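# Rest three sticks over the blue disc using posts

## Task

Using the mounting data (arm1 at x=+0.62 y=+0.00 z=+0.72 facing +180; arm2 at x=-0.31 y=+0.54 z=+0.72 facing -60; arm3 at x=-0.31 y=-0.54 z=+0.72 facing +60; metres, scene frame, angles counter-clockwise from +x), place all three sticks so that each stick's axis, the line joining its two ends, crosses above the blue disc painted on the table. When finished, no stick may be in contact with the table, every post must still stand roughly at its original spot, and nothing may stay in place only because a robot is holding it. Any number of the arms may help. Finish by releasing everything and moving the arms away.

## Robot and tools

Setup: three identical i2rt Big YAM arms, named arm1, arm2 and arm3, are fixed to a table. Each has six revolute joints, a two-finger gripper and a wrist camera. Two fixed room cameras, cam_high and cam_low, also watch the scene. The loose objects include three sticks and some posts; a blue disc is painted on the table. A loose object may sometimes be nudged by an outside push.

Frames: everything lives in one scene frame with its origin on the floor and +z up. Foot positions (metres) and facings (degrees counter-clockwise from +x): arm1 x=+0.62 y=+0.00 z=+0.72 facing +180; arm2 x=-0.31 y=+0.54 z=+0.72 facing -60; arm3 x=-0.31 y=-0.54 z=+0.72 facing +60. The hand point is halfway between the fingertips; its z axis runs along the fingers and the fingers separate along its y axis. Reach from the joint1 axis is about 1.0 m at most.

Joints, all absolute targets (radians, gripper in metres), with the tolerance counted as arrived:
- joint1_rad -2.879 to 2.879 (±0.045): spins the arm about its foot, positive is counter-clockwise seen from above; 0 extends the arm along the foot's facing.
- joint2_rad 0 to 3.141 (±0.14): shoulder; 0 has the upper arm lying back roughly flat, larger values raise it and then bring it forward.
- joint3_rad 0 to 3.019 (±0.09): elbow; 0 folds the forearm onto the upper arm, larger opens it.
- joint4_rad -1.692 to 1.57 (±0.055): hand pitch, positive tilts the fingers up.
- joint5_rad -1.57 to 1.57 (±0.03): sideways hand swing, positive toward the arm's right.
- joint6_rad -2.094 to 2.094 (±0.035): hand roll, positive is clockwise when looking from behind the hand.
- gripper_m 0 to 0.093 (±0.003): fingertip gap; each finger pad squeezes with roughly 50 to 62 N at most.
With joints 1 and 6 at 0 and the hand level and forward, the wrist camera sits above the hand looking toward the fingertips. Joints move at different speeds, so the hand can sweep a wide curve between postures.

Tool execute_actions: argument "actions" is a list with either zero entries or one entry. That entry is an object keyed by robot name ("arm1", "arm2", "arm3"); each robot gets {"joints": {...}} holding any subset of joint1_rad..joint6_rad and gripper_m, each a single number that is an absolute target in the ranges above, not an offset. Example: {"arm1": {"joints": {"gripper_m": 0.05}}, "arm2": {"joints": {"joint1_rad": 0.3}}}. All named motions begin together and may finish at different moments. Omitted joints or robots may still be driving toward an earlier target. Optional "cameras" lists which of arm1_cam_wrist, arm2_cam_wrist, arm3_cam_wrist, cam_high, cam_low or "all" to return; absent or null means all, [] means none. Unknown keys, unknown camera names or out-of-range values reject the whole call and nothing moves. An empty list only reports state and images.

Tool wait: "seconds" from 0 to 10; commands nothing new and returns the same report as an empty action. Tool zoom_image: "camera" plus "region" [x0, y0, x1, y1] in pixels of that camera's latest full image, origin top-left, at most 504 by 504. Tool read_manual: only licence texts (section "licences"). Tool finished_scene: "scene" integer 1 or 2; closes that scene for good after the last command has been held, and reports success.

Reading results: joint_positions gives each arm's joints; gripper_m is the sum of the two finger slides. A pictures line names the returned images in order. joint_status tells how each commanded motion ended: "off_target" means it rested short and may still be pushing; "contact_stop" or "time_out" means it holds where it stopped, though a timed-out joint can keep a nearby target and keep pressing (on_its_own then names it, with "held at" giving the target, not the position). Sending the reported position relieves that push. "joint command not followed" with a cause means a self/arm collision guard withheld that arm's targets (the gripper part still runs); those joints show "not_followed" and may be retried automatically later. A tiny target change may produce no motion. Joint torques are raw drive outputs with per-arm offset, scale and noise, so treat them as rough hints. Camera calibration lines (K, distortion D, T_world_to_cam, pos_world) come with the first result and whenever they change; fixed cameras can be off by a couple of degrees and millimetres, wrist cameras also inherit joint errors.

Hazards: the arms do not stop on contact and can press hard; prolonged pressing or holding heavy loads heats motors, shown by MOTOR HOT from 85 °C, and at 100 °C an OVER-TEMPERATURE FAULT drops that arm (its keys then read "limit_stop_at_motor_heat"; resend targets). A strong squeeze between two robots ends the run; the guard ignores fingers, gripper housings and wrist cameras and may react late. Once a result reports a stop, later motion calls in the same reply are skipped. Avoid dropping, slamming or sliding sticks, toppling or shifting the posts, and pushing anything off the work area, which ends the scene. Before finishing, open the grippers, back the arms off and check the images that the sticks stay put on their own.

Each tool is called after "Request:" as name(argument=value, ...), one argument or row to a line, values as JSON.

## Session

Request:
execute_actions(
  actions=[],
)

Scene clock: 0.00 s.
Joint torques (N m, as the arm reports them, + toward a larger angle): no reading
arm1.joint_positions: joint1_rad=+0.271 joint2_rad=+0.637 joint3_rad=+1.382 joint4_rad=-1.454 joint5_rad=+0.185 joint6_rad=+0.221 gripper_m=+0.095
arm1.joint_status: not commanded
arm1.hand: x=+0.3987 y=-0.0290 z=+1.2574 quat_wxyz=(-0.025, -0.905, +0.011, +0.425) (m; scene frame)
arm2.joint_positions: joint1_rad=+0.082 joint2_rad=+0.577 joint3_rad=+1.332 joint4_rad=-1.483 joint5_rad=-0.137 joint6_rad=-0.430 gripper_m=+0.094
arm2.joint_status: not commanded
arm2.hand: x=-0.1805 y=+0.3811 z=+1.2803 quat_wxyz=(-0.349, -0.228, -0.882, +0.222) (m; scene frame)
arm3.joint_positions: joint1_rad=-0.073 joint2_rad=+0.638 joint3_rad=+1.357 joint4_rad=-1.537 joint5_rad=-0.233 joint6_rad=+0.399 gripper_m=+0.094
arm3.joint_status: not commanded
arm3.hand: x=-0.2292 y=-0.3424 z=+1.2377 quat_wxyz=(-0.217, +0.307, -0.871, -0.316) (m; scene frame)
pictures: arm1_cam_wrist, arm2_cam_wrist, arm3_cam_wrist, cam_high, cam_low
camera_calibration (this result's frames):
arm1_cam_wrist: T_world_to_cam=[[0.000930599, 0.998336, -0.0576544, 0.104055], [0.968581, -0.0152383, -0.248231, -0.0748387], [-0.248697, -0.0556119, -0.966984, 1.43565], [0, 0, 0, 1]] pos_world=[0.429431, -0.0251837, 1.37567]
arm2_cam_wrist: T_world_to_cam=[[-0.563359, -0.793038, 0.231772, -0.0982135], [-0.825253, 0.526596, -0.204093, -0.0805771], [0.0398033, -0.306248, -0.951119, 1.46531], [0, 0, 0, 1]] pos_world=[-0.18015, 0.413293, 1.4]
arm3_cam_wrist: T_world_to_cam=[[0.682491, -0.606092, -0.408483, 0.455292], [-0.679725, -0.731767, -0.0499133, -0.344237], [-0.268662, 0.311721, -0.9114, 1.29689], [0, 0, 0, 1]] pos_world=[-0.196294, -0.380221, 1.35078]
Images, in order (width x height): arm1_cam_wrist 504x504, arm2_cam_wrist 504x504, arm3_cam_wrist 504x504, cam_high 504x504, cam_low 504x504.

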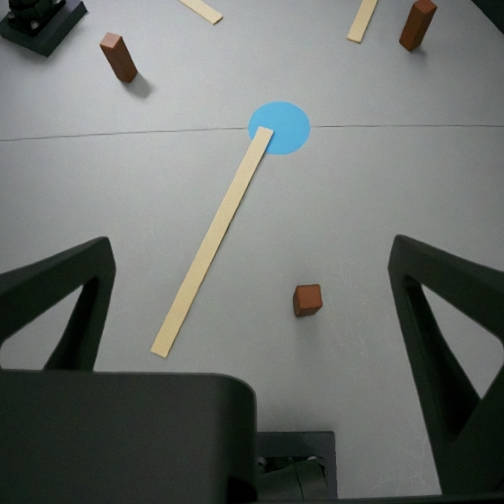

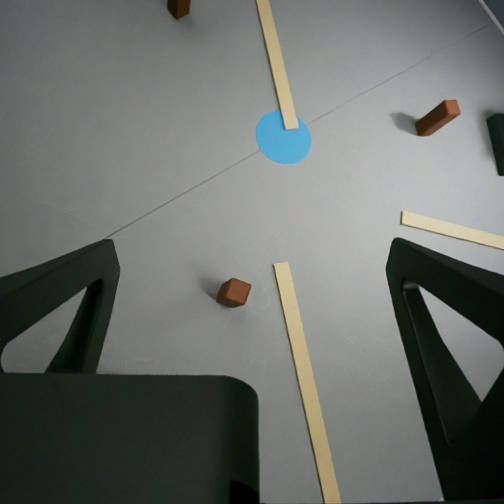

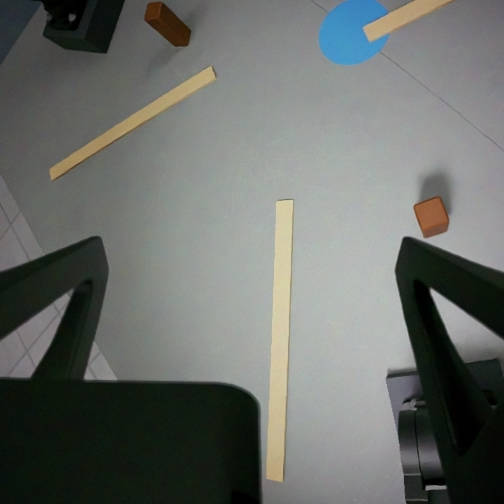

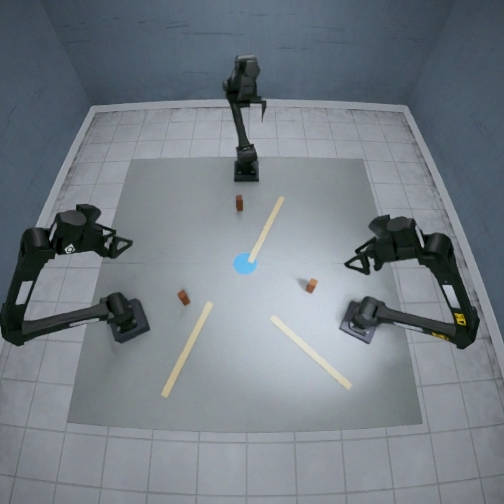

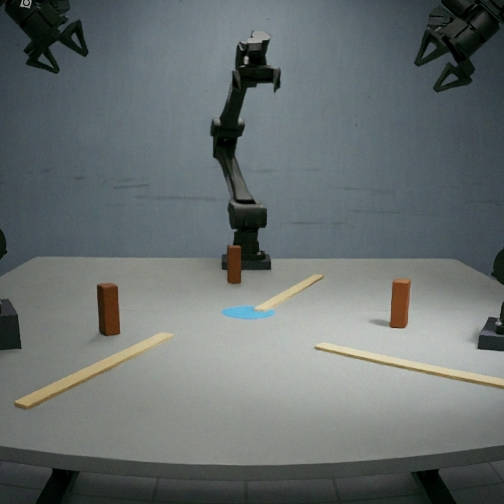

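Request:
zoom_image(
  camera="cam_high",
  region=[150, 180, 370, 410],
)

Region (150, 180, 370, 410) of cam_high's 504x504 image, scaled by 2.191, with more detail than that image has; it fills the left 482 columns of this view, and the rest is white.

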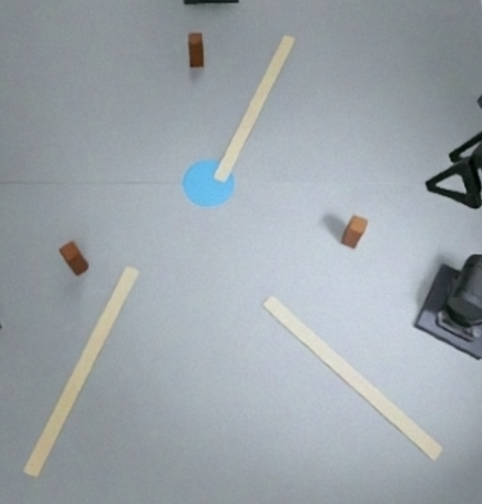

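Request:
execute_actions(
  actions=[
    {"arm1":{"joints":{"joint1_rad":0.5,"joint2_rad":1.48,"joint3_rad":0.885,"joint4_rad":-0.966,"joint5_rad":0,"joint6_rad":0.94,"gripper_m":0.09}},"arm2":{"joints":{"joint1_rad":-1.23,"joint2_rad":1.459,"joint3_rad":0.724,"joint4_rad":-0.826,"joint5_rad":0,"joint6_rad":-1.885,"gripper_m":0.09}},"arm3":{"joints":{"joint1_rad":1.45,"joint2_rad":1.246,"joint3_rad":0.642,"joint4_rad":-0.957,"joint5_rad":0,"joint6_rad":1.73,"gripper_m":0.09}}},
  ],
  cameras=["arm1_cam_wrist","arm2_cam_wrist","arm3_cam_wrist"],
)

Scene clock: 51.20 s.
Joint torques (N m, as the arm reports them, + toward a larger angle): arm1=[-0.84 -6.95  7.91  0.65 -0.01  0.03] | arm2=[-2.01 -7.79  7.34  0.81 -0.13 -0.09] | arm3=[ 0.33 -6.61  8.09  0.47  0.14  0.16]
arm1.joint_positions: joint1_rad=+0.500 joint2_rad=+1.475 joint3_rad=+0.867 joint4_rad=-0.978 joint5_rad=+0.001 joint6_rad=+0.924 gripper_m=+0.090
arm1.joint_status: all done
arm1.hand: x=+0.3032 y=-0.1770 z=+0.7976 quat_wxyz=(+0.003, -0.979, +0.205, -0.004) (m; scene frame)
arm2.joint_positions: joint1_rad=-1.224 joint2_rad=+1.448 joint3_rad=+0.720 joint4_rad=-0.838 joint5_rad=+0.000 joint6_rad=-1.877 gripper_m=+0.090
arm2.joint_status: all done
arm2.hand: x=-0.5309 y=+0.2932 z=+0.8028 quat_wxyz=(+0.001, -0.213, -0.977, +0.004) (m; scene frame)
arm3.joint_positions: joint1_rad=+1.446 joint2_rad=+1.263 joint3_rad=+0.644 joint4_rad=-0.972 joint5_rad=-0.001 joint6_rad=+1.718 gripper_m=+0.090
arm3.joint_status: all done
arm3.hand: x=-0.5326 y=-0.3706 z=+0.7937 quat_wxyz=(-0.009, +0.381, -0.925, +0.009) (m; scene frame)
pictures: arm1_cam_wrist, arm2_cam_wrist, arm3_cam_wrist
camera_calibration (this result's frames):
arm1_cam_wrist: T_world_to_cam=[[0.404213, 0.914646, 0.00581765, 0.0376245], [0.735385, -0.328761, 0.592558, -0.754173], [0.543894, -0.235242, -0.805506, 0.558122], [0, 0, 0, 1]] pos_world=[0.23584, -0.151062, 0.896244]
arm2_cam_wrist: T_world_to_cam=[[-0.420357, -0.907247, 0.0142213, 0.0294068], [-0.735752, 0.349987, 0.579808, -0.950906], [-0.531007, 0.233263, -0.814629, 0.427341], [0, 0, 0, 1]] pos_world=[-0.460349, 0.259801, 0.899049]
arm3_cam_wrist: T_world_to_cam=[[0.714999, -0.698708, 0.0241705, 0.103412], [-0.578357, -0.57171, 0.581937, -0.981492], [-0.392786, -0.430064, -0.812874, 0.400242], [0, 0, 0, 1]] pos_world=[-0.484382, -0.316745, 0.894014]
Images, in order (width x height): arm1_cam_wrist 504x504, arm2_cam_wrist 504x504, arm3_cam_wrist 504x504.

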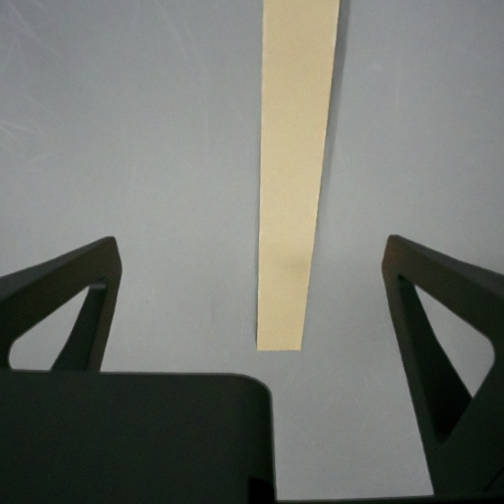

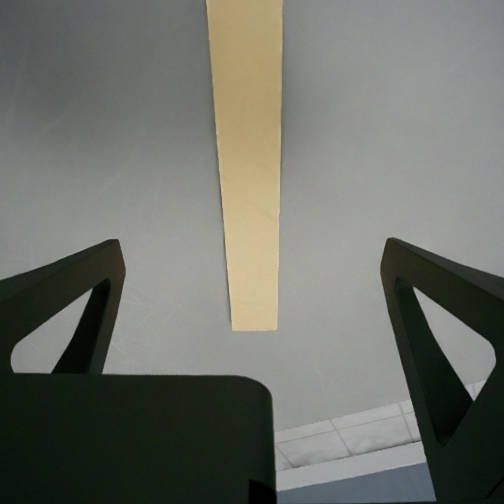

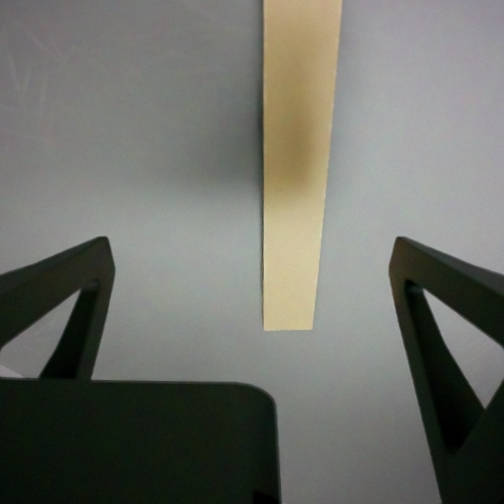

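Request:
execute_actions(
  actions=[
    {"arm1":{"joints":{"joint1_rad":0.51,"joint2_rad":1.57,"joint3_rad":0.744,"joint4_rad":-0.735}},"arm2":{"joints":{"joint2_rad":1.62,"joint3_rad":0.67,"joint4_rad":-0.61}},"arm3":{"joints":{"joint2_rad":1.375,"joint3_rad":0.498,"joint4_rad":-0.68}}},
  ],
  cameras=["arm1_cam_wrist","arm2_cam_wrist","arm3_cam_wrist"],
)

Scene clock: 71.53 s.
Joint torques (N m, as the arm reports them, + toward a larger angle): arm1=[-0.38 -7.37  5.49  0.64  0.04  0.  ] | arm2=[-2.07 -9.69  5.41  0.8  -0.13 -0.11] | arm3=[ 0.44 -5.18  6.74  0.71  0.13  0.1 ]
arm1.joint_positions: joint1_rad=+0.503 joint2_rad=+1.571 joint3_rad=+0.745 joint4_rad=-0.747 joint5_rad=+0.000 joint6_rad=+0.928 gripper_m=+0.090
arm1.joint_status: all done
arm1.hand: x=+0.3168 y=-0.1713 z=+0.7301 quat_wxyz=(-0.002, -0.979, +0.205, +0.000) (m; scene frame)
arm2.joint_positions: joint1_rad=-1.224 joint2_rad=+1.622 joint3_rad=+0.669 joint4_rad=-0.623 joint5_rad=+0.000 joint6_rad=-1.878 gripper_m=+0.090
arm2.joint_status: all done
arm2.hand: x=-0.5311 y=+0.2929 z=+0.7362 quat_wxyz=(-0.001, -0.212, -0.977, +0.000) (m; scene frame)
arm3.joint_positions: joint1_rad=+1.446 joint2_rad=+1.368 joint3_rad=+0.496 joint4_rad=-0.697 joint5_rad=-0.001 joint6_rad=+1.720 gripper_m=+0.090
arm3.joint_status: all done
arm3.hand: x=-0.5163 y=-0.3821 z=+0.7262 quat_wxyz=(-0.004, +0.380, -0.925, -0.001) (m; scene frame)
pictures: arm1_cam_wrist, arm2_cam_wrist, arm3_cam_wrist
camera_calibration (this result's frames):
arm1_cam_wrist: T_world_to_cam=[[0.403554, 0.914941, -0.00524499, 0.0357246], [0.741963, -0.323893, 0.587013, -0.719422], [0.535384, -0.240783, -0.80956, 0.50235], [0, 0, 0, 1]] pos_world=[0.250417, -0.144744, 0.82918]
arm2_cam_wrist: T_world_to_cam=[[-0.419368, -0.9078, 0.00548085, 0.0370847], [-0.739706, 0.345202, 0.577643, -0.911433], [-0.526276, 0.23819, -0.816271, 0.37537], [0, 0, 0, 1]] pos_world=[-0.461091, 0.258884, 0.832683]
arm3_cam_wrist: T_world_to_cam=[[0.714032, -0.700111, 0.00179679, 0.100603], [-0.568968, -0.578782, 0.584197, -0.938767], [-0.407963, -0.418158, -0.81161, 0.342639], [0, 0, 0, 1]] pos_world=[-0.466178, -0.329631, 0.826333]
Images, in order (width x height): arm1_cam_wrist 504x504, arm2_cam_wrist 504x504, arm3_cam_wrist 504x504.

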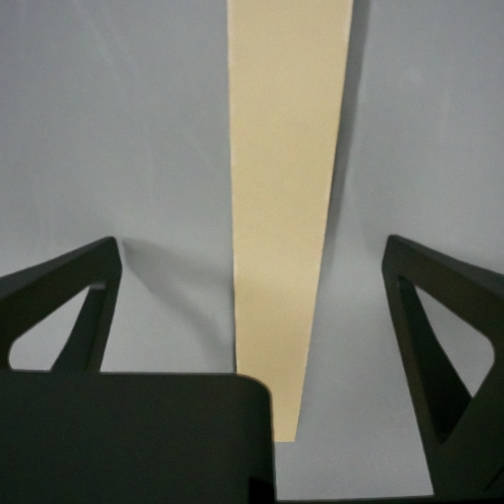

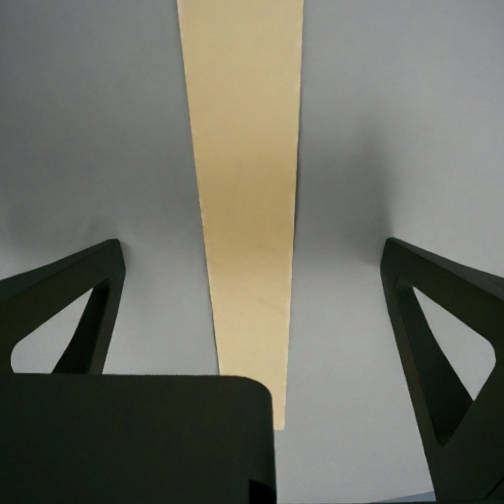

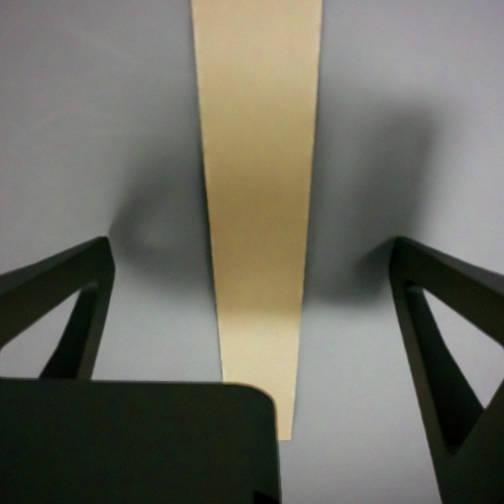

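Request:
execute_actions(
  actions=[
    {"arm1":{"joints":{"joint2_rad":1.592}},"arm3":{"joints":{"joint2_rad":1.385}}},
  ],
  cameras=[],
)

Request:
execute_actions(
  actions=[
    {"arm1":{"joints":{"gripper_m":0.015}},"arm2":{"joints":{"gripper_m":0.015}},"arm3":{"joints":{"gripper_m":0.015}}},
  ],
  cameras=[],
)

Request:
execute_actions(
  actions=[
    {"arm1":{"joints":{"joint2_rad":1.2,"joint4_rad":-0.9}},"arm2":{"joints":{"joint2_rad":1.17,"joint4_rad":-0.8}},"arm3":{"joints":{"joint2_rad":0.9,"joint4_rad":-0.9}}},
  ],
  cameras=["cam_low","cam_high"],
)

Scene clock: 78.13 s.
Joint torques (N m, as the arm reports them, + toward a larger angle): arm1=[-0.35 -6.52  5.45  0.62  0.04 -0.01] | arm2=[-2.05 -9.69  5.45  0.79 -0.14 -0.11] | arm3=[ 0.29 -4.19  6.59  0.58  0.12  0.05]
arm1.joint_positions: joint1_rad=+0.503 joint2_rad=+1.580 joint3_rad=+0.745 joint4_rad=-0.747 joint5_rad=+0.000 joint6_rad=+0.928 gripper_m=+0.090
arm1.joint_status: all done
arm1.hand: x=+0.3179 y=-0.1707 z=+0.7271 quat_wxyz=(+0.001, -0.979, +0.205, -0.003) (m; scene frame)
arm2.joint_positions: joint1_rad=-1.224 joint2_rad=+1.622 joint3_rad=+0.669 joint4_rad=-0.623 joint5_rad=+0.000 joint6_rad=-1.878 gripper_m=+0.090
arm2.joint_status: not commanded
arm2.hand: x=-0.5311 y=+0.2929 z=+0.7362 quat_wxyz=(-0.001, -0.212, -0.977, +0.000) (m; scene frame)
arm3.joint_positions: joint1_rad=+1.446 joint2_rad=+1.370 joint3_rad=+0.496 joint4_rad=-0.697 joint5_rad=-0.001 joint6_rad=+1.720 gripper_m=+0.090
arm3.joint_status: all done
arm3.hand: x=-0.5160 y=-0.3823 z=+0.7255 quat_wxyz=(-0.004, +0.380, -0.925, +0.000) (m; scene frame)
pictures: none
No camera images: the call's "cameras" was empty. Leave "cameras" out to get every camera's image.

Scene clock: 78.80 s.
Joint torques (N m, as the arm reports them, + toward a larger angle): arm1=[-0.38 -6.58  5.45  0.53 -0.03 -0.01] | arm2=[-2.03 -9.75  5.43  0.79 -0.14 -0.1 ] | arm3=[-0.42 -5.16  6.89  0.56  0.07  0.06]
arm1.joint_positions: joint1_rad=+0.504 joint2_rad=+1.580 joint3_rad=+0.745 joint4_rad=-0.745 joint5_rad=+0.002 joint6_rad=+0.928 gripper_m=+0.027
arm1.joint_status: gripper_m off_target (ended at +0.027, target +0.015)
arm1.hand: x=+0.3174 y=-0.1708 z=+0.7269 quat_wxyz=(+0.001, -0.979, +0.205, -0.002) (m; scene frame)
arm2.joint_positions: joint1_rad=-1.224 joint2_rad=+1.622 joint3_rad=+0.669 joint4_rad=-0.622 joint5_rad=+0.000 joint6_rad=-1.879 gripper_m=+0.027
arm2.joint_status: gripper_m off_target (ended at +0.027, target +0.015)
arm2.hand: x=-0.5312 y=+0.2928 z=+0.7362 quat_wxyz=(-0.001, -0.212, -0.977, +0.000) (m; scene frame)
arm3.joint_positions: joint1_rad=+1.446 joint2_rad=+1.371 joint3_rad=+0.496 joint4_rad=-0.697 joint5_rad=-0.001 joint6_rad=+1.721 gripper_m=+0.027
arm3.joint_status: gripper_m off_target (ended at +0.027, target +0.015)
arm3.hand: x=-0.5159 y=-0.3823 z=+0.7254 quat_wxyz=(-0.004, +0.380, -0.925, +0.000) (m; scene frame)
pictures: none
No camera images: the call's "cameras" was empty. Leave "cameras" out to get every camera's image.

Scene clock: 80.00 s.
Joint torques (N m, as the arm reports them, + toward a larger angle): arm1=[-0.36 -4.26  7.91  0.26  0.03 -0.02] | arm2=[-2.01 -6.54  8.71  0.47 -0.13 -0.07] | arm3=[ 0.21 -2.4   9.59 -0.1   0.17  0.02]
arm1.joint_positions: joint1_rad=+0.504 joint2_rad=+1.195 joint3_rad=+0.740 joint4_rad=-0.892 joint5_rad=+0.000 joint6_rad=+0.928 gripper_m=+0.027
arm1.joint_status: all done
arm1.hand: x=+0.3212 y=-0.1686 z=+0.8474 quat_wxyz=(-0.077, -0.972, +0.203, +0.085) (m; scene frame)
arm2.joint_positions: joint1_rad=-1.224 joint2_rad=+1.168 joint3_rad=+0.669 joint4_rad=-0.790 joint5_rad=+0.000 joint6_rad=-1.880 gripper_m=+0.027
arm2.joint_status: all done
arm2.hand: x=-0.5380 y=+0.2856 z=+0.8747 quat_wxyz=(+0.070, -0.209, -0.967, +0.124) (m; scene frame)
arm3.joint_positions: joint1_rad=+1.446 joint2_rad=+0.902 joint3_rad=+0.496 joint4_rad=-0.885 joint5_rad=-0.001 joint6_rad=+1.721 gripper_m=+0.027
arm3.joint_status: all done
arm3.hand: x=-0.5179 y=-0.3820 z=+0.8319 quat_wxyz=(+0.068, +0.377, -0.916, -0.120) (m; scene frame)
pictures: cam_high, cam_low
Images, in order (width x height): cam_high 504x504, cam_low 504x504.

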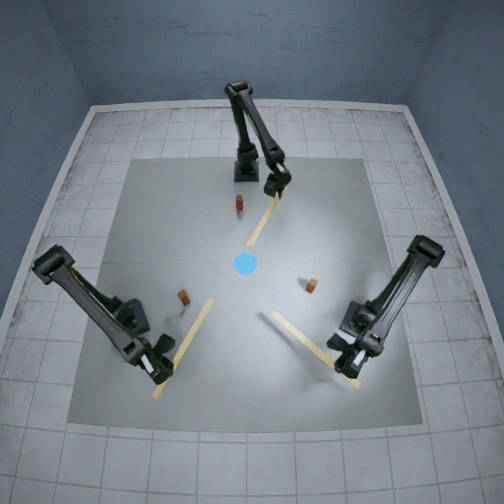

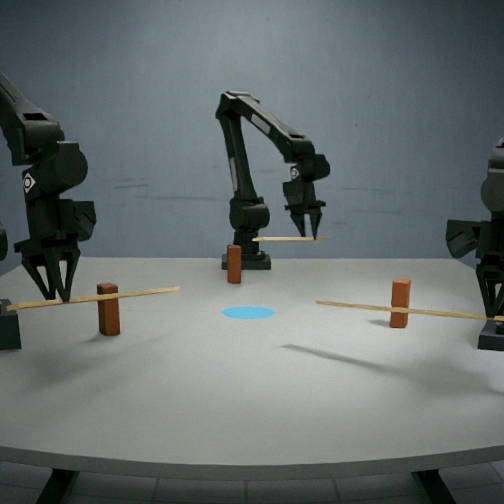

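Request:
execute_actions(
  actions=[
    {"arm1":{"joints":{"joint2_rad":1.13,"joint3_rad":0.83,"joint4_rad":-0.92}},"arm2":{"joints":{"joint2_rad":1.15,"joint3_rad":0.752,"joint4_rad":-0.83}},"arm3":{"joints":{"joint2_rad":1.05,"joint3_rad":0.74,"joint4_rad":-0.92}}},
  ],
  cameras=[],
)

Request:
execute_actions(
  actions=[
    {"arm1":{"joints":{"joint1_rad":0.125,"joint6_rad":-0.17}},"arm2":{"joints":{"joint1_rad":0.128,"joint6_rad":-0.17}}},
  ],
  cameras=[],
)

Request:
execute_actions(
  actions=[
    {"arm3":{"joints":{"joint1_rad":0.085,"joint6_rad":-0.23}}},
  ],
  cameras=["cam_low","cam_high"],
)

Scene clock: 90.13 s.
Joint torques (N m, as the arm reports them, + toward a larger angle): arm1=[-0.41 -4.87 12.1   0.44  0.03 -0.03] | arm2=[-2.06 -7.75 13.12  0.54 -0.14 -0.07] | arm3=[ 0.41 -4.8  12.75  0.47  0.12 -0.01]
arm1.joint_positions: joint1_rad=+0.504 joint2_rad=+1.137 joint3_rad=+0.773 joint4_rad=-0.914 joint5_rad=+0.000 joint6_rad=+0.928 gripper_m=+0.027
arm1.joint_status: all done
arm1.hand: x=+0.3139 y=-0.1727 z=+0.8788 quat_wxyz=(-0.099, -0.968, +0.202, +0.111) (m; scene frame)
arm2.joint_positions: joint1_rad=-1.224 joint2_rad=+1.166 joint3_rad=+0.703 joint4_rad=-0.821 joint5_rad=+0.000 joint6_rad=-1.880 gripper_m=+0.027
arm2.joint_status: all done
arm2.hand: x=-0.5424 y=+0.2807 z=+0.8869 quat_wxyz=(+0.071, -0.209, -0.967, +0.126) (m; scene frame)
arm3.joint_positions: joint1_rad=+1.446 joint2_rad=+1.057 joint3_rad=+0.705 joint4_rad=-0.912 joint5_rad=-0.001 joint6_rad=+1.722 gripper_m=+0.027
arm3.joint_status: all done
arm3.hand: x=-0.5733 y=-0.3410 z=+0.8769 quat_wxyz=(+0.075, +0.375, -0.914, -0.132) (m; scene frame)
pictures: none
No camera images: the call's "cameras" was empty. Leave "cameras" out to get every camera's image.

Scene clock: 92.37 s.
Joint torques (N m, as the arm reports them, + toward a larger angle): arm1=[-0.67 -4.89 12.08  0.45 -0.02 -0.25] | arm2=[-1.18 -7.78 13.19  0.63 -0.11  0.05] | arm3=[ 0.67 -4.   12.48  0.33  0.04  0.05]
arm1.joint_positions: joint1_rad=+0.123 joint2_rad=+1.137 joint3_rad=+0.773 joint4_rad=-0.914 joint5_rad=-0.001 joint6_rad=-0.155 gripper_m=+0.027
arm1.joint_status: all done
arm1.hand: x=+0.2714 y=-0.0463 z=+0.8783 quat_wxyz=(-0.001, -0.979, -0.142, +0.148) (m; scene frame)
arm2.joint_positions: joint1_rad=+0.121 joint2_rad=+1.166 joint3_rad=+0.703 joint4_rad=-0.821 joint5_rad=+0.001 joint6_rad=-0.178 gripper_m=+0.027
arm2.joint_status: all done
arm2.hand: x=-0.1119 y=+0.2531 z=+0.8863 quat_wxyz=(-0.120, -0.377, -0.915, +0.079) (m; scene frame)
arm3.joint_positions: joint1_rad=+1.446 joint2_rad=+1.057 joint3_rad=+0.705 joint4_rad=-0.912 joint5_rad=-0.001 joint6_rad=+1.722 gripper_m=+0.027
arm3.joint_status: not commanded
arm3.hand: x=-0.5733 y=-0.3410 z=+0.8769 quat_wxyz=(+0.075, +0.375, -0.914, -0.132) (m; scene frame)
pictures: none
No camera images: the call's "cameras" was empty. Leave "cameras" out to get every camera's image.

Scene clock: 94.70 s.
Joint torques (N m, as the arm reports them, + toward a larger angle): arm1=[-0.65 -4.8  12.1   0.46 -0.02 -0.24] | arm2=[-1.22 -7.94 13.19  0.66 -0.11  0.05] | arm3=[-0.75 -4.19 12.78  0.46  0.07 -0.18]
arm1.joint_positions: joint1_rad=+0.123 joint2_rad=+1.137 joint3_rad=+0.773 joint4_rad=-0.914 joint5_rad=-0.001 joint6_rad=-0.155 gripper_m=+0.027
arm1.joint_status: not commanded
arm1.hand: x=+0.2714 y=-0.0463 z=+0.8783 quat_wxyz=(-0.001, -0.979, -0.142, +0.148) (m; scene frame)
arm2.joint_positions: joint1_rad=+0.121 joint2_rad=+1.166 joint3_rad=+0.703 joint4_rad=-0.821 joint5_rad=+0.001 joint6_rad=-0.178 gripper_m=+0.027
arm2.joint_status: not commanded
arm2.hand: x=-0.1119 y=+0.2531 z=+0.8863 quat_wxyz=(-0.120, -0.377, -0.915, +0.079) (m; scene frame)
arm3.joint_positions: joint1_rad=+0.089 joint2_rad=+1.057 joint3_rad=+0.705 joint4_rad=-0.912 joint5_rad=-0.001 joint6_rad=-0.219 gripper_m=+0.027
arm3.joint_status: all done
arm3.hand: x=-0.1746 y=-0.2395 z=+0.8806 quat_wxyz=(-0.142, +0.622, -0.767, -0.068) (m; scene frame)
pictures: cam_high, cam_low
Images, in order (width x height): cam_high 504x504, cam_low 504x504.

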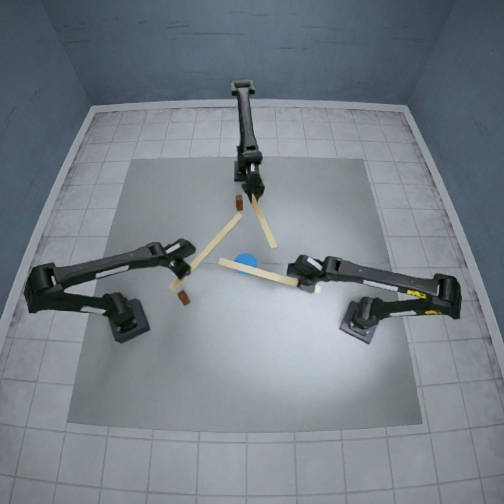

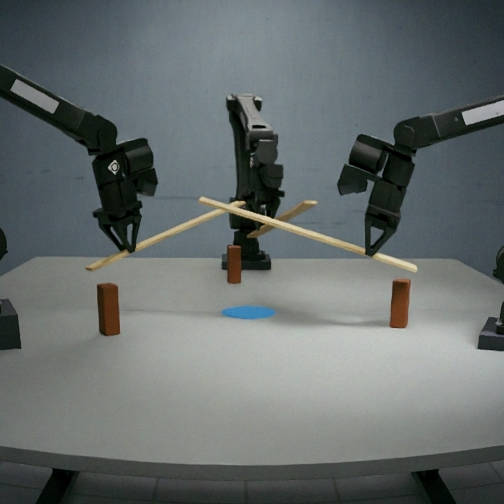

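Request:
execute_actions(
  actions=[
    {"arm1":{"joints":{"joint3_rad":0.87}},"arm2":{"joints":{"joint3_rad":0.785}},"arm3":{"joints":{"joint3_rad":0.775}}},
  ],
  cameras=[],
)

Request:
execute_actions(
  actions=[
    {"arm1":{"joints":{"joint1_rad":-0.04}},"arm2":{"joints":{"joint1_rad":-0.035}},"arm3":{"joints":{"joint1_rad":-0.075}}},
  ],
  cameras=["cam_low","cam_high"],
)

Scene clock: 103.03 s.
Joint torques (N m, as the arm reports them, + toward a larger angle): arm1=[-0.67 -5.01 12.65  0.56 -0.02 -0.24] | arm2=[-1.11 -7.92 13.63  0.79 -0.12  0.05] | arm3=[-0.32 -4.95 14.99  0.2  -0.03 -0.13]
arm1.joint_positions: joint1_rad=+0.123 joint2_rad=+1.137 joint3_rad=+0.808 joint4_rad=-0.915 joint5_rad=-0.001 joint6_rad=-0.155 gripper_m=+0.027
arm1.joint_status: all done
arm1.hand: x=+0.2592 y=-0.0479 z=+0.8934 quat_wxyz=(-0.001, -0.976, -0.142, +0.165) (m; scene frame)
arm2.joint_positions: joint1_rad=+0.121 joint2_rad=+1.166 joint3_rad=+0.732 joint4_rad=-0.824 joint5_rad=+0.001 joint6_rad=-0.177 gripper_m=+0.027
arm2.joint_status: all done
arm2.hand: x=-0.1055 y=+0.2440 z=+0.8984 quat_wxyz=(-0.131, -0.377, -0.913, +0.086) (m; scene frame)
arm3.joint_positions: joint1_rad=+0.089 joint2_rad=+1.057 joint3_rad=+0.717 joint4_rad=-0.912 joint5_rad=-0.001 joint6_rad=-0.219 gripper_m=+0.027
arm3.joint_status: all done
arm3.hand: x=-0.1729 y=-0.2356 z=+0.8858 quat_wxyz=(-0.147, +0.621, -0.766, -0.071) (m; scene frame)
pictures: none
No camera images: the call's "cameras" was empty. Leave "cameras" out to get every camera's image.

Scene clock: 103.90 s.
Joint torques (N m, as the arm reports them, + toward a larger angle): arm1=[-0.52 -4.95 12.62  0.56 -0.04 -0.16] | arm2=[-1.96 -8.09 13.63  0.78 -0.11  0.06] | arm3=[ 0.53 -4.71 14.83  0.13  0.06 -0.05]
arm1.joint_positions: joint1_rad=-0.044 joint2_rad=+1.137 joint3_rad=+0.808 joint4_rad=-0.915 joint5_rad=+0.000 joint6_rad=-0.164 gripper_m=+0.027
arm1.joint_status: all done
arm1.hand: x=+0.2561 y=+0.0128 z=+0.8931 quat_wxyz=(+0.013, -0.984, -0.065, +0.164) (m; scene frame)
arm2.joint_positions: joint1_rad=-0.031 joint2_rad=+1.166 joint3_rad=+0.732 joint4_rad=-0.824 joint5_rad=+0.001 joint6_rad=-0.178 gripper_m=+0.027
arm2.joint_status: all done
arm2.hand: x=-0.1522 y=+0.2164 z=+0.8986 quat_wxyz=(-0.124, -0.445, -0.882, +0.096) (m; scene frame)
arm3.joint_positions: joint1_rad=-0.075 joint2_rad=+1.057 joint3_rad=+0.717 joint4_rad=-0.912 joint5_rad=+0.000 joint6_rad=-0.225 gripper_m=+0.027
arm3.joint_status: all done
arm3.hand: x=-0.1254 y=-0.2623 z=+0.8860 quat_wxyz=(-0.152, +0.559, -0.813, -0.058) (m; scene frame)
pictures: cam_high, cam_low
Images, in order (width x height): cam_high 504x504, cam_low 504x504.

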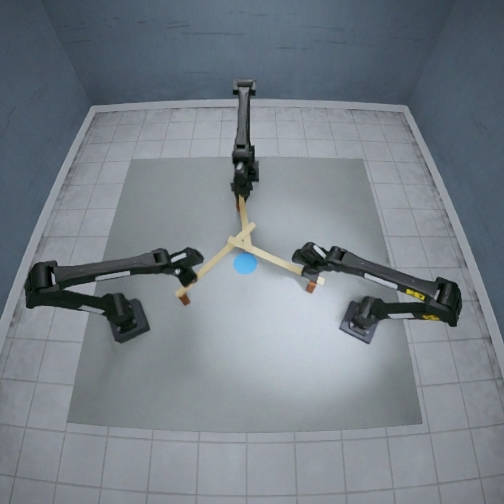

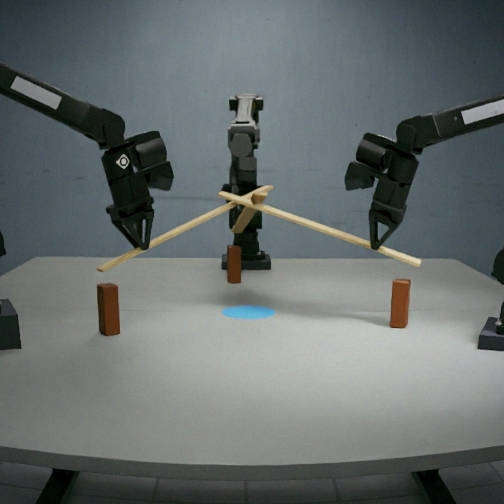

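Request:
execute_actions(
  actions=[
    {"arm1":{"joints":{"joint2_rad":1.275}},"arm2":{"joints":{"joint2_rad":1.3}},"arm3":{"joints":{"joint2_rad":1.195}}},
  ],
)

Request:
zoom_image(
  camera="cam_high",
  region=[160, 180, 340, 320],
)

Scene clock: 111.43 s.
Joint torques (N m, as the arm reports them, + toward a larger angle): arm1=[-0.68 -5.87 11.56  0.43  0.   -0.08] | arm2=[-1.86 -8.39 12.06  0.73 -0.08  0.09] | arm3=[-0.73 -6.94 13.64  0.2   0.08  0.2 ]
arm1.joint_positions: joint1_rad=-0.042 joint2_rad=+1.278 joint3_rad=+0.814 joint4_rad=-0.918 joint5_rad=-0.001 joint6_rad=-0.174 gripper_m=+0.027
arm1.joint_status: all done
arm1.hand: x=+0.2551 y=+0.0117 z=+0.8470 quat_wxyz=(+0.007, -0.993, -0.071, +0.096) (m; scene frame)
arm2.joint_positions: joint1_rad=-0.031 joint2_rad=+1.305 joint3_rad=+0.741 joint4_rad=-0.827 joint5_rad=+0.000 joint6_rad=-0.181 gripper_m=+0.027
arm2.joint_status: all done
arm2.hand: x=-0.1534 y=+0.2187 z=+0.8557 quat_wxyz=(-0.072, -0.447, -0.890, +0.056) (m; scene frame)
arm3.joint_positions: joint1_rad=-0.075 joint2_rad=+1.208 joint3_rad=+0.722 joint4_rad=-0.914 joint5_rad=-0.002 joint6_rad=-0.243 gripper_m=+0.027
arm3.joint_status: all done
arm3.hand: x=-0.1262 y=-0.2632 z=+0.8408 quat_wxyz=(-0.084, +0.572, -0.816, -0.031) (m; scene frame)
pictures: arm1_cam_wrist, arm2_cam_wrist, arm3_cam_wrist, cam_high, cam_low
camera_calibration (this result's frames):
arm1_cam_wrist: T_world_to_cam=[[-0.137182, 0.990217, 0.0255114, 0.00474803], [0.898964, 0.113641, 0.423024, -0.589292], [0.415987, 0.080965, -0.905759, 0.782281], [0, 0, 0, 1]] pos_world=[0.204986, -0.00107105, 0.957722]
arm2_cam_wrist: T_world_to_cam=[[-0.80747, -0.58851, 0.040598, -0.0319527], [-0.519547, 0.742068, 0.423564, -0.596648], [-0.279398, 0.320922, -0.904956, 0.785038], [0, 0, 0, 1]] pos_world=[-0.11645, 0.172013, 0.964441]
arm3_cam_wrist: T_world_to_cam=[[0.942763, -0.329992, 0.0479911, -0.00751521], [-0.316242, -0.839117, 0.442576, -0.632592], [-0.105776, -0.432422, -0.895446, 0.749418], [0, 0, 0, 1]] pos_world=[-0.113696, -0.209234, 0.951394]
Images, in order (width x height): arm1_cam_wrist 504x504, arm2_cam_wrist 504x504, arm3_cam_wrist 504x504, cam_high 504x504, cam_low 504x504.

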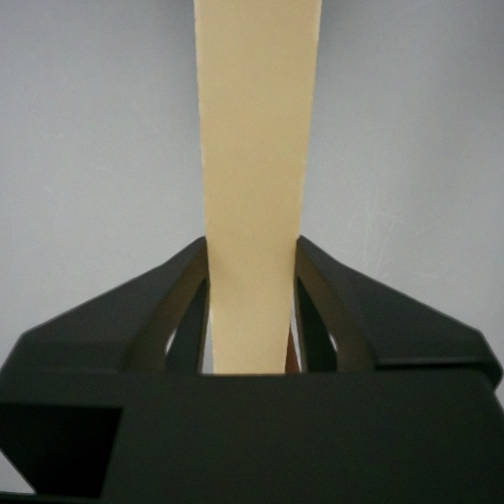

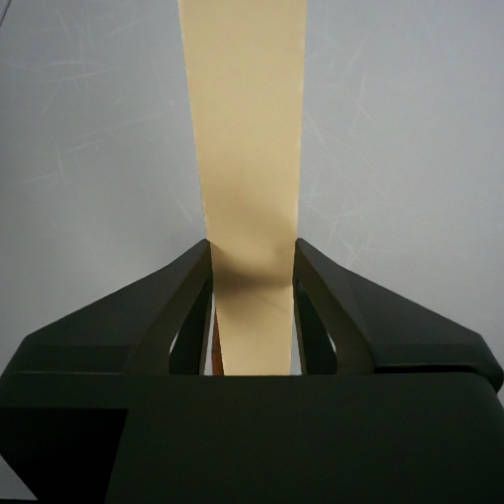

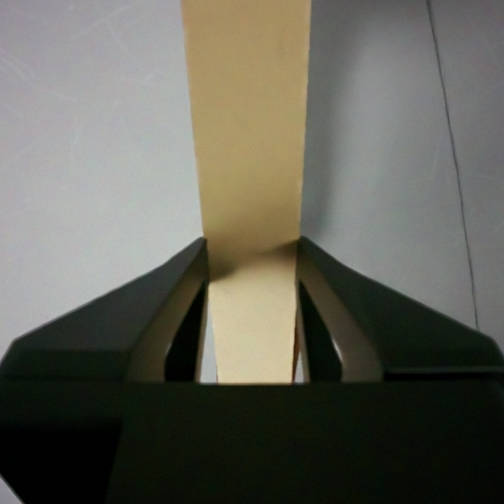

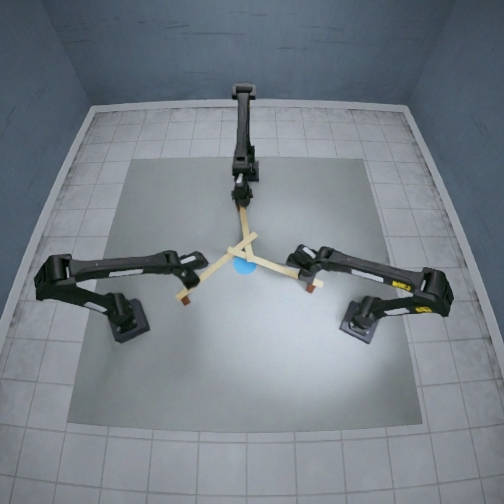

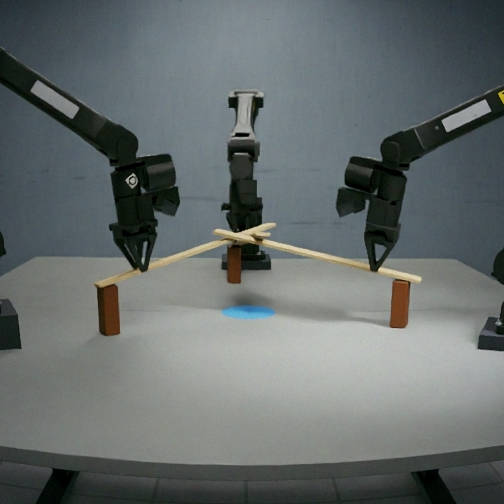

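Region (160, 180, 340, 320) of cam_high's 504x504 image, scaled by 2.800, with more detail than that image has.

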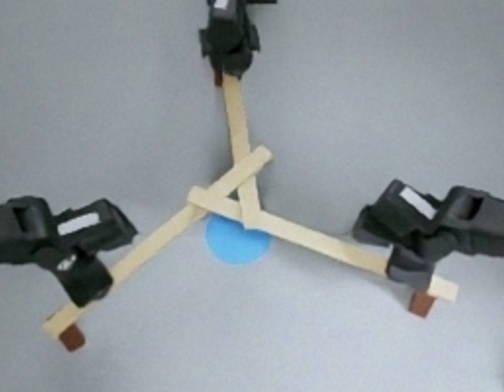

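Request:
execute_actions(
  actions=[
    {"arm1":{"joints":{"joint2_rad":1.31}},"arm2":{"joints":{"joint2_rad":1.335}},"arm3":{"joints":{"joint2_rad":1.24}}},
  ],
  cameras=["cam_low"],
)

Request:
zoom_image(
  camera="cam_low",
  region=[70, 210, 440, 340],
)

Scene clock: 117.30 s.
Joint torques (N m, as the arm reports them, + toward a larger angle): arm1=[-0.74 -4.42 11.38  0.57  0.01 -0.07] | arm2=[-2.01 -6.41 12.02  0.74 -0.08  0.08] | arm3=[-0.02 -5.9  13.59  0.21  0.08  0.15]
arm1.joint_positions: joint1_rad=-0.042 joint2_rad=+1.287 joint3_rad=+0.816 joint4_rad=-0.921 joint5_rad=-0.001 joint6_rad=-0.175 gripper_m=+0.027
arm1.joint_status: all done
arm1.hand: x=+0.2554 y=+0.0115 z=+0.8447 quat_wxyz=(+0.006, -0.993, -0.072, +0.091) (m; scene frame)
arm2.joint_positions: joint1_rad=-0.031 joint2_rad=+1.310 joint3_rad=+0.741 joint4_rad=-0.829 joint5_rad=+0.000 joint6_rad=-0.181 gripper_m=+0.027
arm2.joint_status: all done
arm2.hand: x=-0.1538 y=+0.2194 z=+0.8537 quat_wxyz=(-0.069, -0.447, -0.890, +0.054) (m; scene frame)
arm3.joint_positions: joint1_rad=-0.075 joint2_rad=+1.222 joint3_rad=+0.724 joint4_rad=-0.917 joint5_rad=-0.003 joint6_rad=-0.244 gripper_m=+0.027
arm3.joint_status: all done
arm3.hand: x=-0.1266 y=-0.2638 z=+0.8369 quat_wxyz=(-0.076, +0.572, -0.816, -0.029) (m; scene frame)
pictures: cam_low
Images, in order (width x height): cam_low 504x504.

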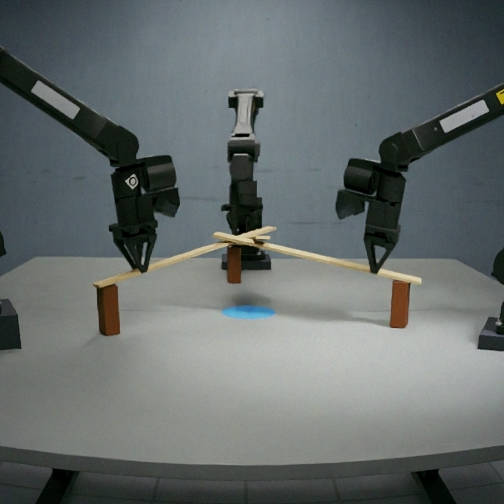

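Region (70, 210, 440, 340) of cam_low's 504x504 image, scaled by 1.362, with more detail than that image has; it fills the top 177 rows of this view, and the rest is white.

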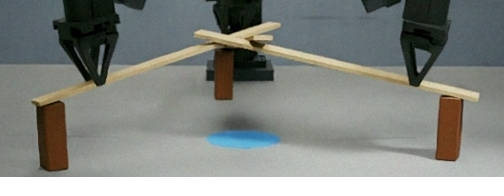

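Seated on the posts. Release.

Request:
execute_actions(
  actions=[
    {"arm1":{"joints":{"joint2_rad":1.287,"gripper_m":0.0285}},"arm2":{"joints":{"joint2_rad":1.31,"gripper_m":0.0285}},"arm3":{"joints":{"joint2_rad":1.222,"gripper_m":0.0285}}},
  ],
  cameras=[],
)

Request:
execute_actions(
  actions=[
    {"arm1":{"joints":{"gripper_m":0.05}},"arm2":{"joints":{"gripper_m":0.05}},"arm3":{"joints":{"gripper_m":0.05}}},
  ],
  cameras=["cam_low"],
)

Request:
execute_actions(
  actions=[
    {"arm1":{"joints":{"joint2_rad":0.85}},"arm2":{"joints":{"joint2_rad":0.9}},"arm3":{"joints":{"joint2_rad":0.82}}},
  ],
  cameras=["cam_low","cam_high"],
)

Request:
zoom_image(
  camera="cam_high",
  region=[160, 180, 340, 320],
)

Scene clock: 126.17 s.
Joint torques (N m, as the arm reports them, + toward a larger angle): arm1=[-0.75 -5.73 11.41  0.58  0.01 -0.07] | arm2=[-1.93 -8.03 12.04  0.78 -0.08  0.09] | arm3=[ 0.29 -6.14 13.42  0.18  0.07  0.14]
arm1.joint_positions: joint1_rad=-0.042 joint2_rad=+1.286 joint3_rad=+0.816 joint4_rad=-0.922 joint5_rad=-0.001 joint6_rad=-0.175 gripper_m=+0.029
arm1.joint_status: all done
arm1.hand: x=+0.2556 y=+0.0115 z=+0.8448 quat_wxyz=(+0.006, -0.993, -0.072, +0.091) (m; scene frame)
arm2.joint_positions: joint1_rad=-0.031 joint2_rad=+1.310 joint3_rad=+0.741 joint4_rad=-0.829 joint5_rad=+0.000 joint6_rad=-0.181 gripper_m=+0.029
arm2.joint_status: all done
arm2.hand: x=-0.1538 y=+0.2194 z=+0.8537 quat_wxyz=(-0.069, -0.447, -0.890, +0.054) (m; scene frame)
arm3.joint_positions: joint1_rad=-0.075 joint2_rad=+1.222 joint3_rad=+0.724 joint4_rad=-0.917 joint5_rad=-0.003 joint6_rad=-0.244 gripper_m=+0.029
arm3.joint_status: all done
arm3.hand: x=-0.1266 y=-0.2638 z=+0.8369 quat_wxyz=(-0.076, +0.572, -0.816, -0.029) (m; scene frame)
pictures: none
No camera images: the call's "cameras" was empty. Leave "cameras" out to get every camera's image.

Scene clock: 126.67 s.
Joint torques (N m, as the arm reports them, + toward a larger angle): arm1=[-0.72 -5.37 11.37  0.59  0.   -0.07] | arm2=[-1.89 -8.03 11.98  0.74 -0.08  0.07] | arm3=[ 0.93 -6.17 13.37  0.05  0.06  0.18]
arm1.joint_positions: joint1_rad=-0.042 joint2_rad=+1.286 joint3_rad=+0.816 joint4_rad=-0.922 joint5_rad=-0.001 joint6_rad=-0.175 gripper_m=+0.050
arm1.joint_status: all done
arm1.hand: x=+0.2556 y=+0.0115 z=+0.8448 quat_wxyz=(+0.006, -0.993, -0.072, +0.091) (m; scene frame)
arm2.joint_positions: joint1_rad=-0.031 joint2_rad=+1.310 joint3_rad=+0.741 joint4_rad=-0.829 joint5_rad=+0.000 joint6_rad=-0.177 gripper_m=+0.050
arm2.joint_status: all done
arm2.hand: x=-0.1538 y=+0.2194 z=+0.8537 quat_wxyz=(-0.069, -0.449, -0.889, +0.054) (m; scene frame)
arm3.joint_positions: joint1_rad=-0.075 joint2_rad=+1.222 joint3_rad=+0.724 joint4_rad=-0.917 joint5_rad=-0.003 joint6_rad=-0.242 gripper_m=+0.050
arm3.joint_status: all done
arm3.hand: x=-0.1264 y=-0.2635 z=+0.8372 quat_wxyz=(-0.077, +0.571, -0.817, -0.029) (m; scene frame)
pictures: cam_low
Images, in order (width x height): cam_low 504x504.

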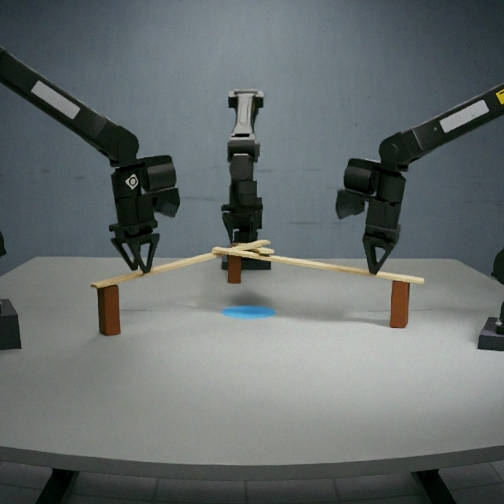

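Scene clock: 127.97 s.
Joint torques (N m, as the arm reports them, + toward a larger angle): arm1=[-0.8  -1.43 12.8   1.18  0.01 -0.06] | arm2=[-1.87 -3.43 14.09  1.42 -0.07  0.06] | arm3=[ 0.64 -1.24 14.74  0.91  0.03  0.15]
arm1.joint_positions: joint1_rad=-0.042 joint2_rad=+0.845 joint3_rad=+0.816 joint4_rad=-0.922 joint5_rad=-0.001 joint6_rad=-0.175 gripper_m=+0.050
arm1.joint_status: all done
arm1.hand: x=+0.2751 y=+0.0117 z=+0.9945 quat_wxyz=(+0.028, -0.949, -0.068, +0.305) (m; scene frame)
arm2.joint_positions: joint1_rad=-0.031 joint2_rad=+0.889 joint3_rad=+0.741 joint4_rad=-0.829 joint5_rad=+0.000 joint6_rad=-0.177 gripper_m=+0.050
arm2.joint_status: all done
arm2.hand: x=-0.1547 y=+0.2223 z=+0.9952 quat_wxyz=(-0.234, -0.431, -0.853, +0.178) (m; scene frame)
arm3.joint_positions: joint1_rad=-0.075 joint2_rad=+0.809 joint3_rad=+0.730 joint4_rad=-0.917 joint5_rad=-0.003 joint6_rad=-0.241 gripper_m=+0.050
arm3.joint_status: all done
arm3.hand: x=-0.1308 y=-0.2691 z=+0.9678 quat_wxyz=(-0.268, +0.549, -0.785, -0.103) (m; scene frame)
pictures: cam_high, cam_low
Images, in order (width x height): cam_high 504x504, cam_low 504x504.

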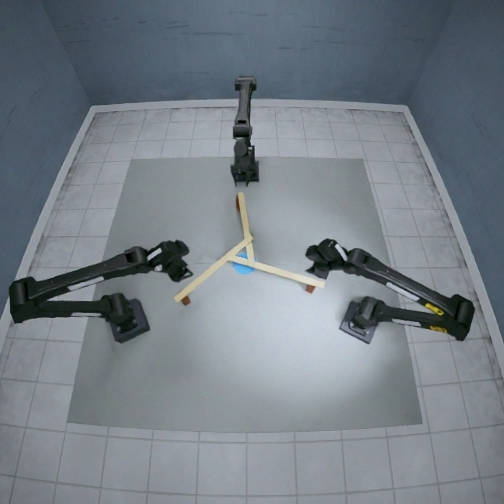

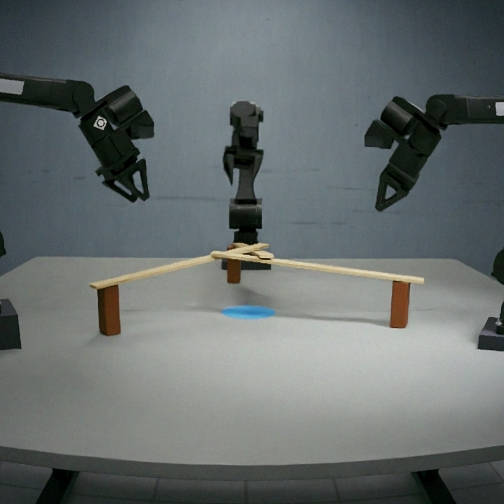

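Region (160, 180, 340, 320) of cam_high's 504x504 image, scaled by 2.800, with more detail than that image has.

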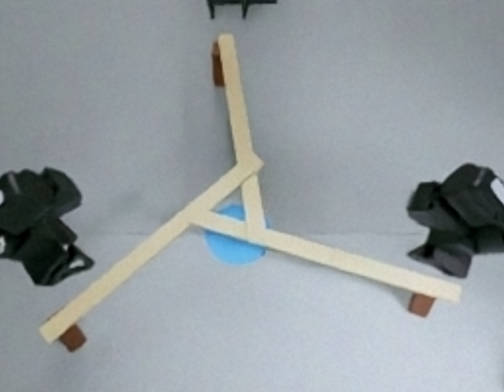

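Request:
finished_scene(
  scene=2,
)

The scene is finished: the task was done.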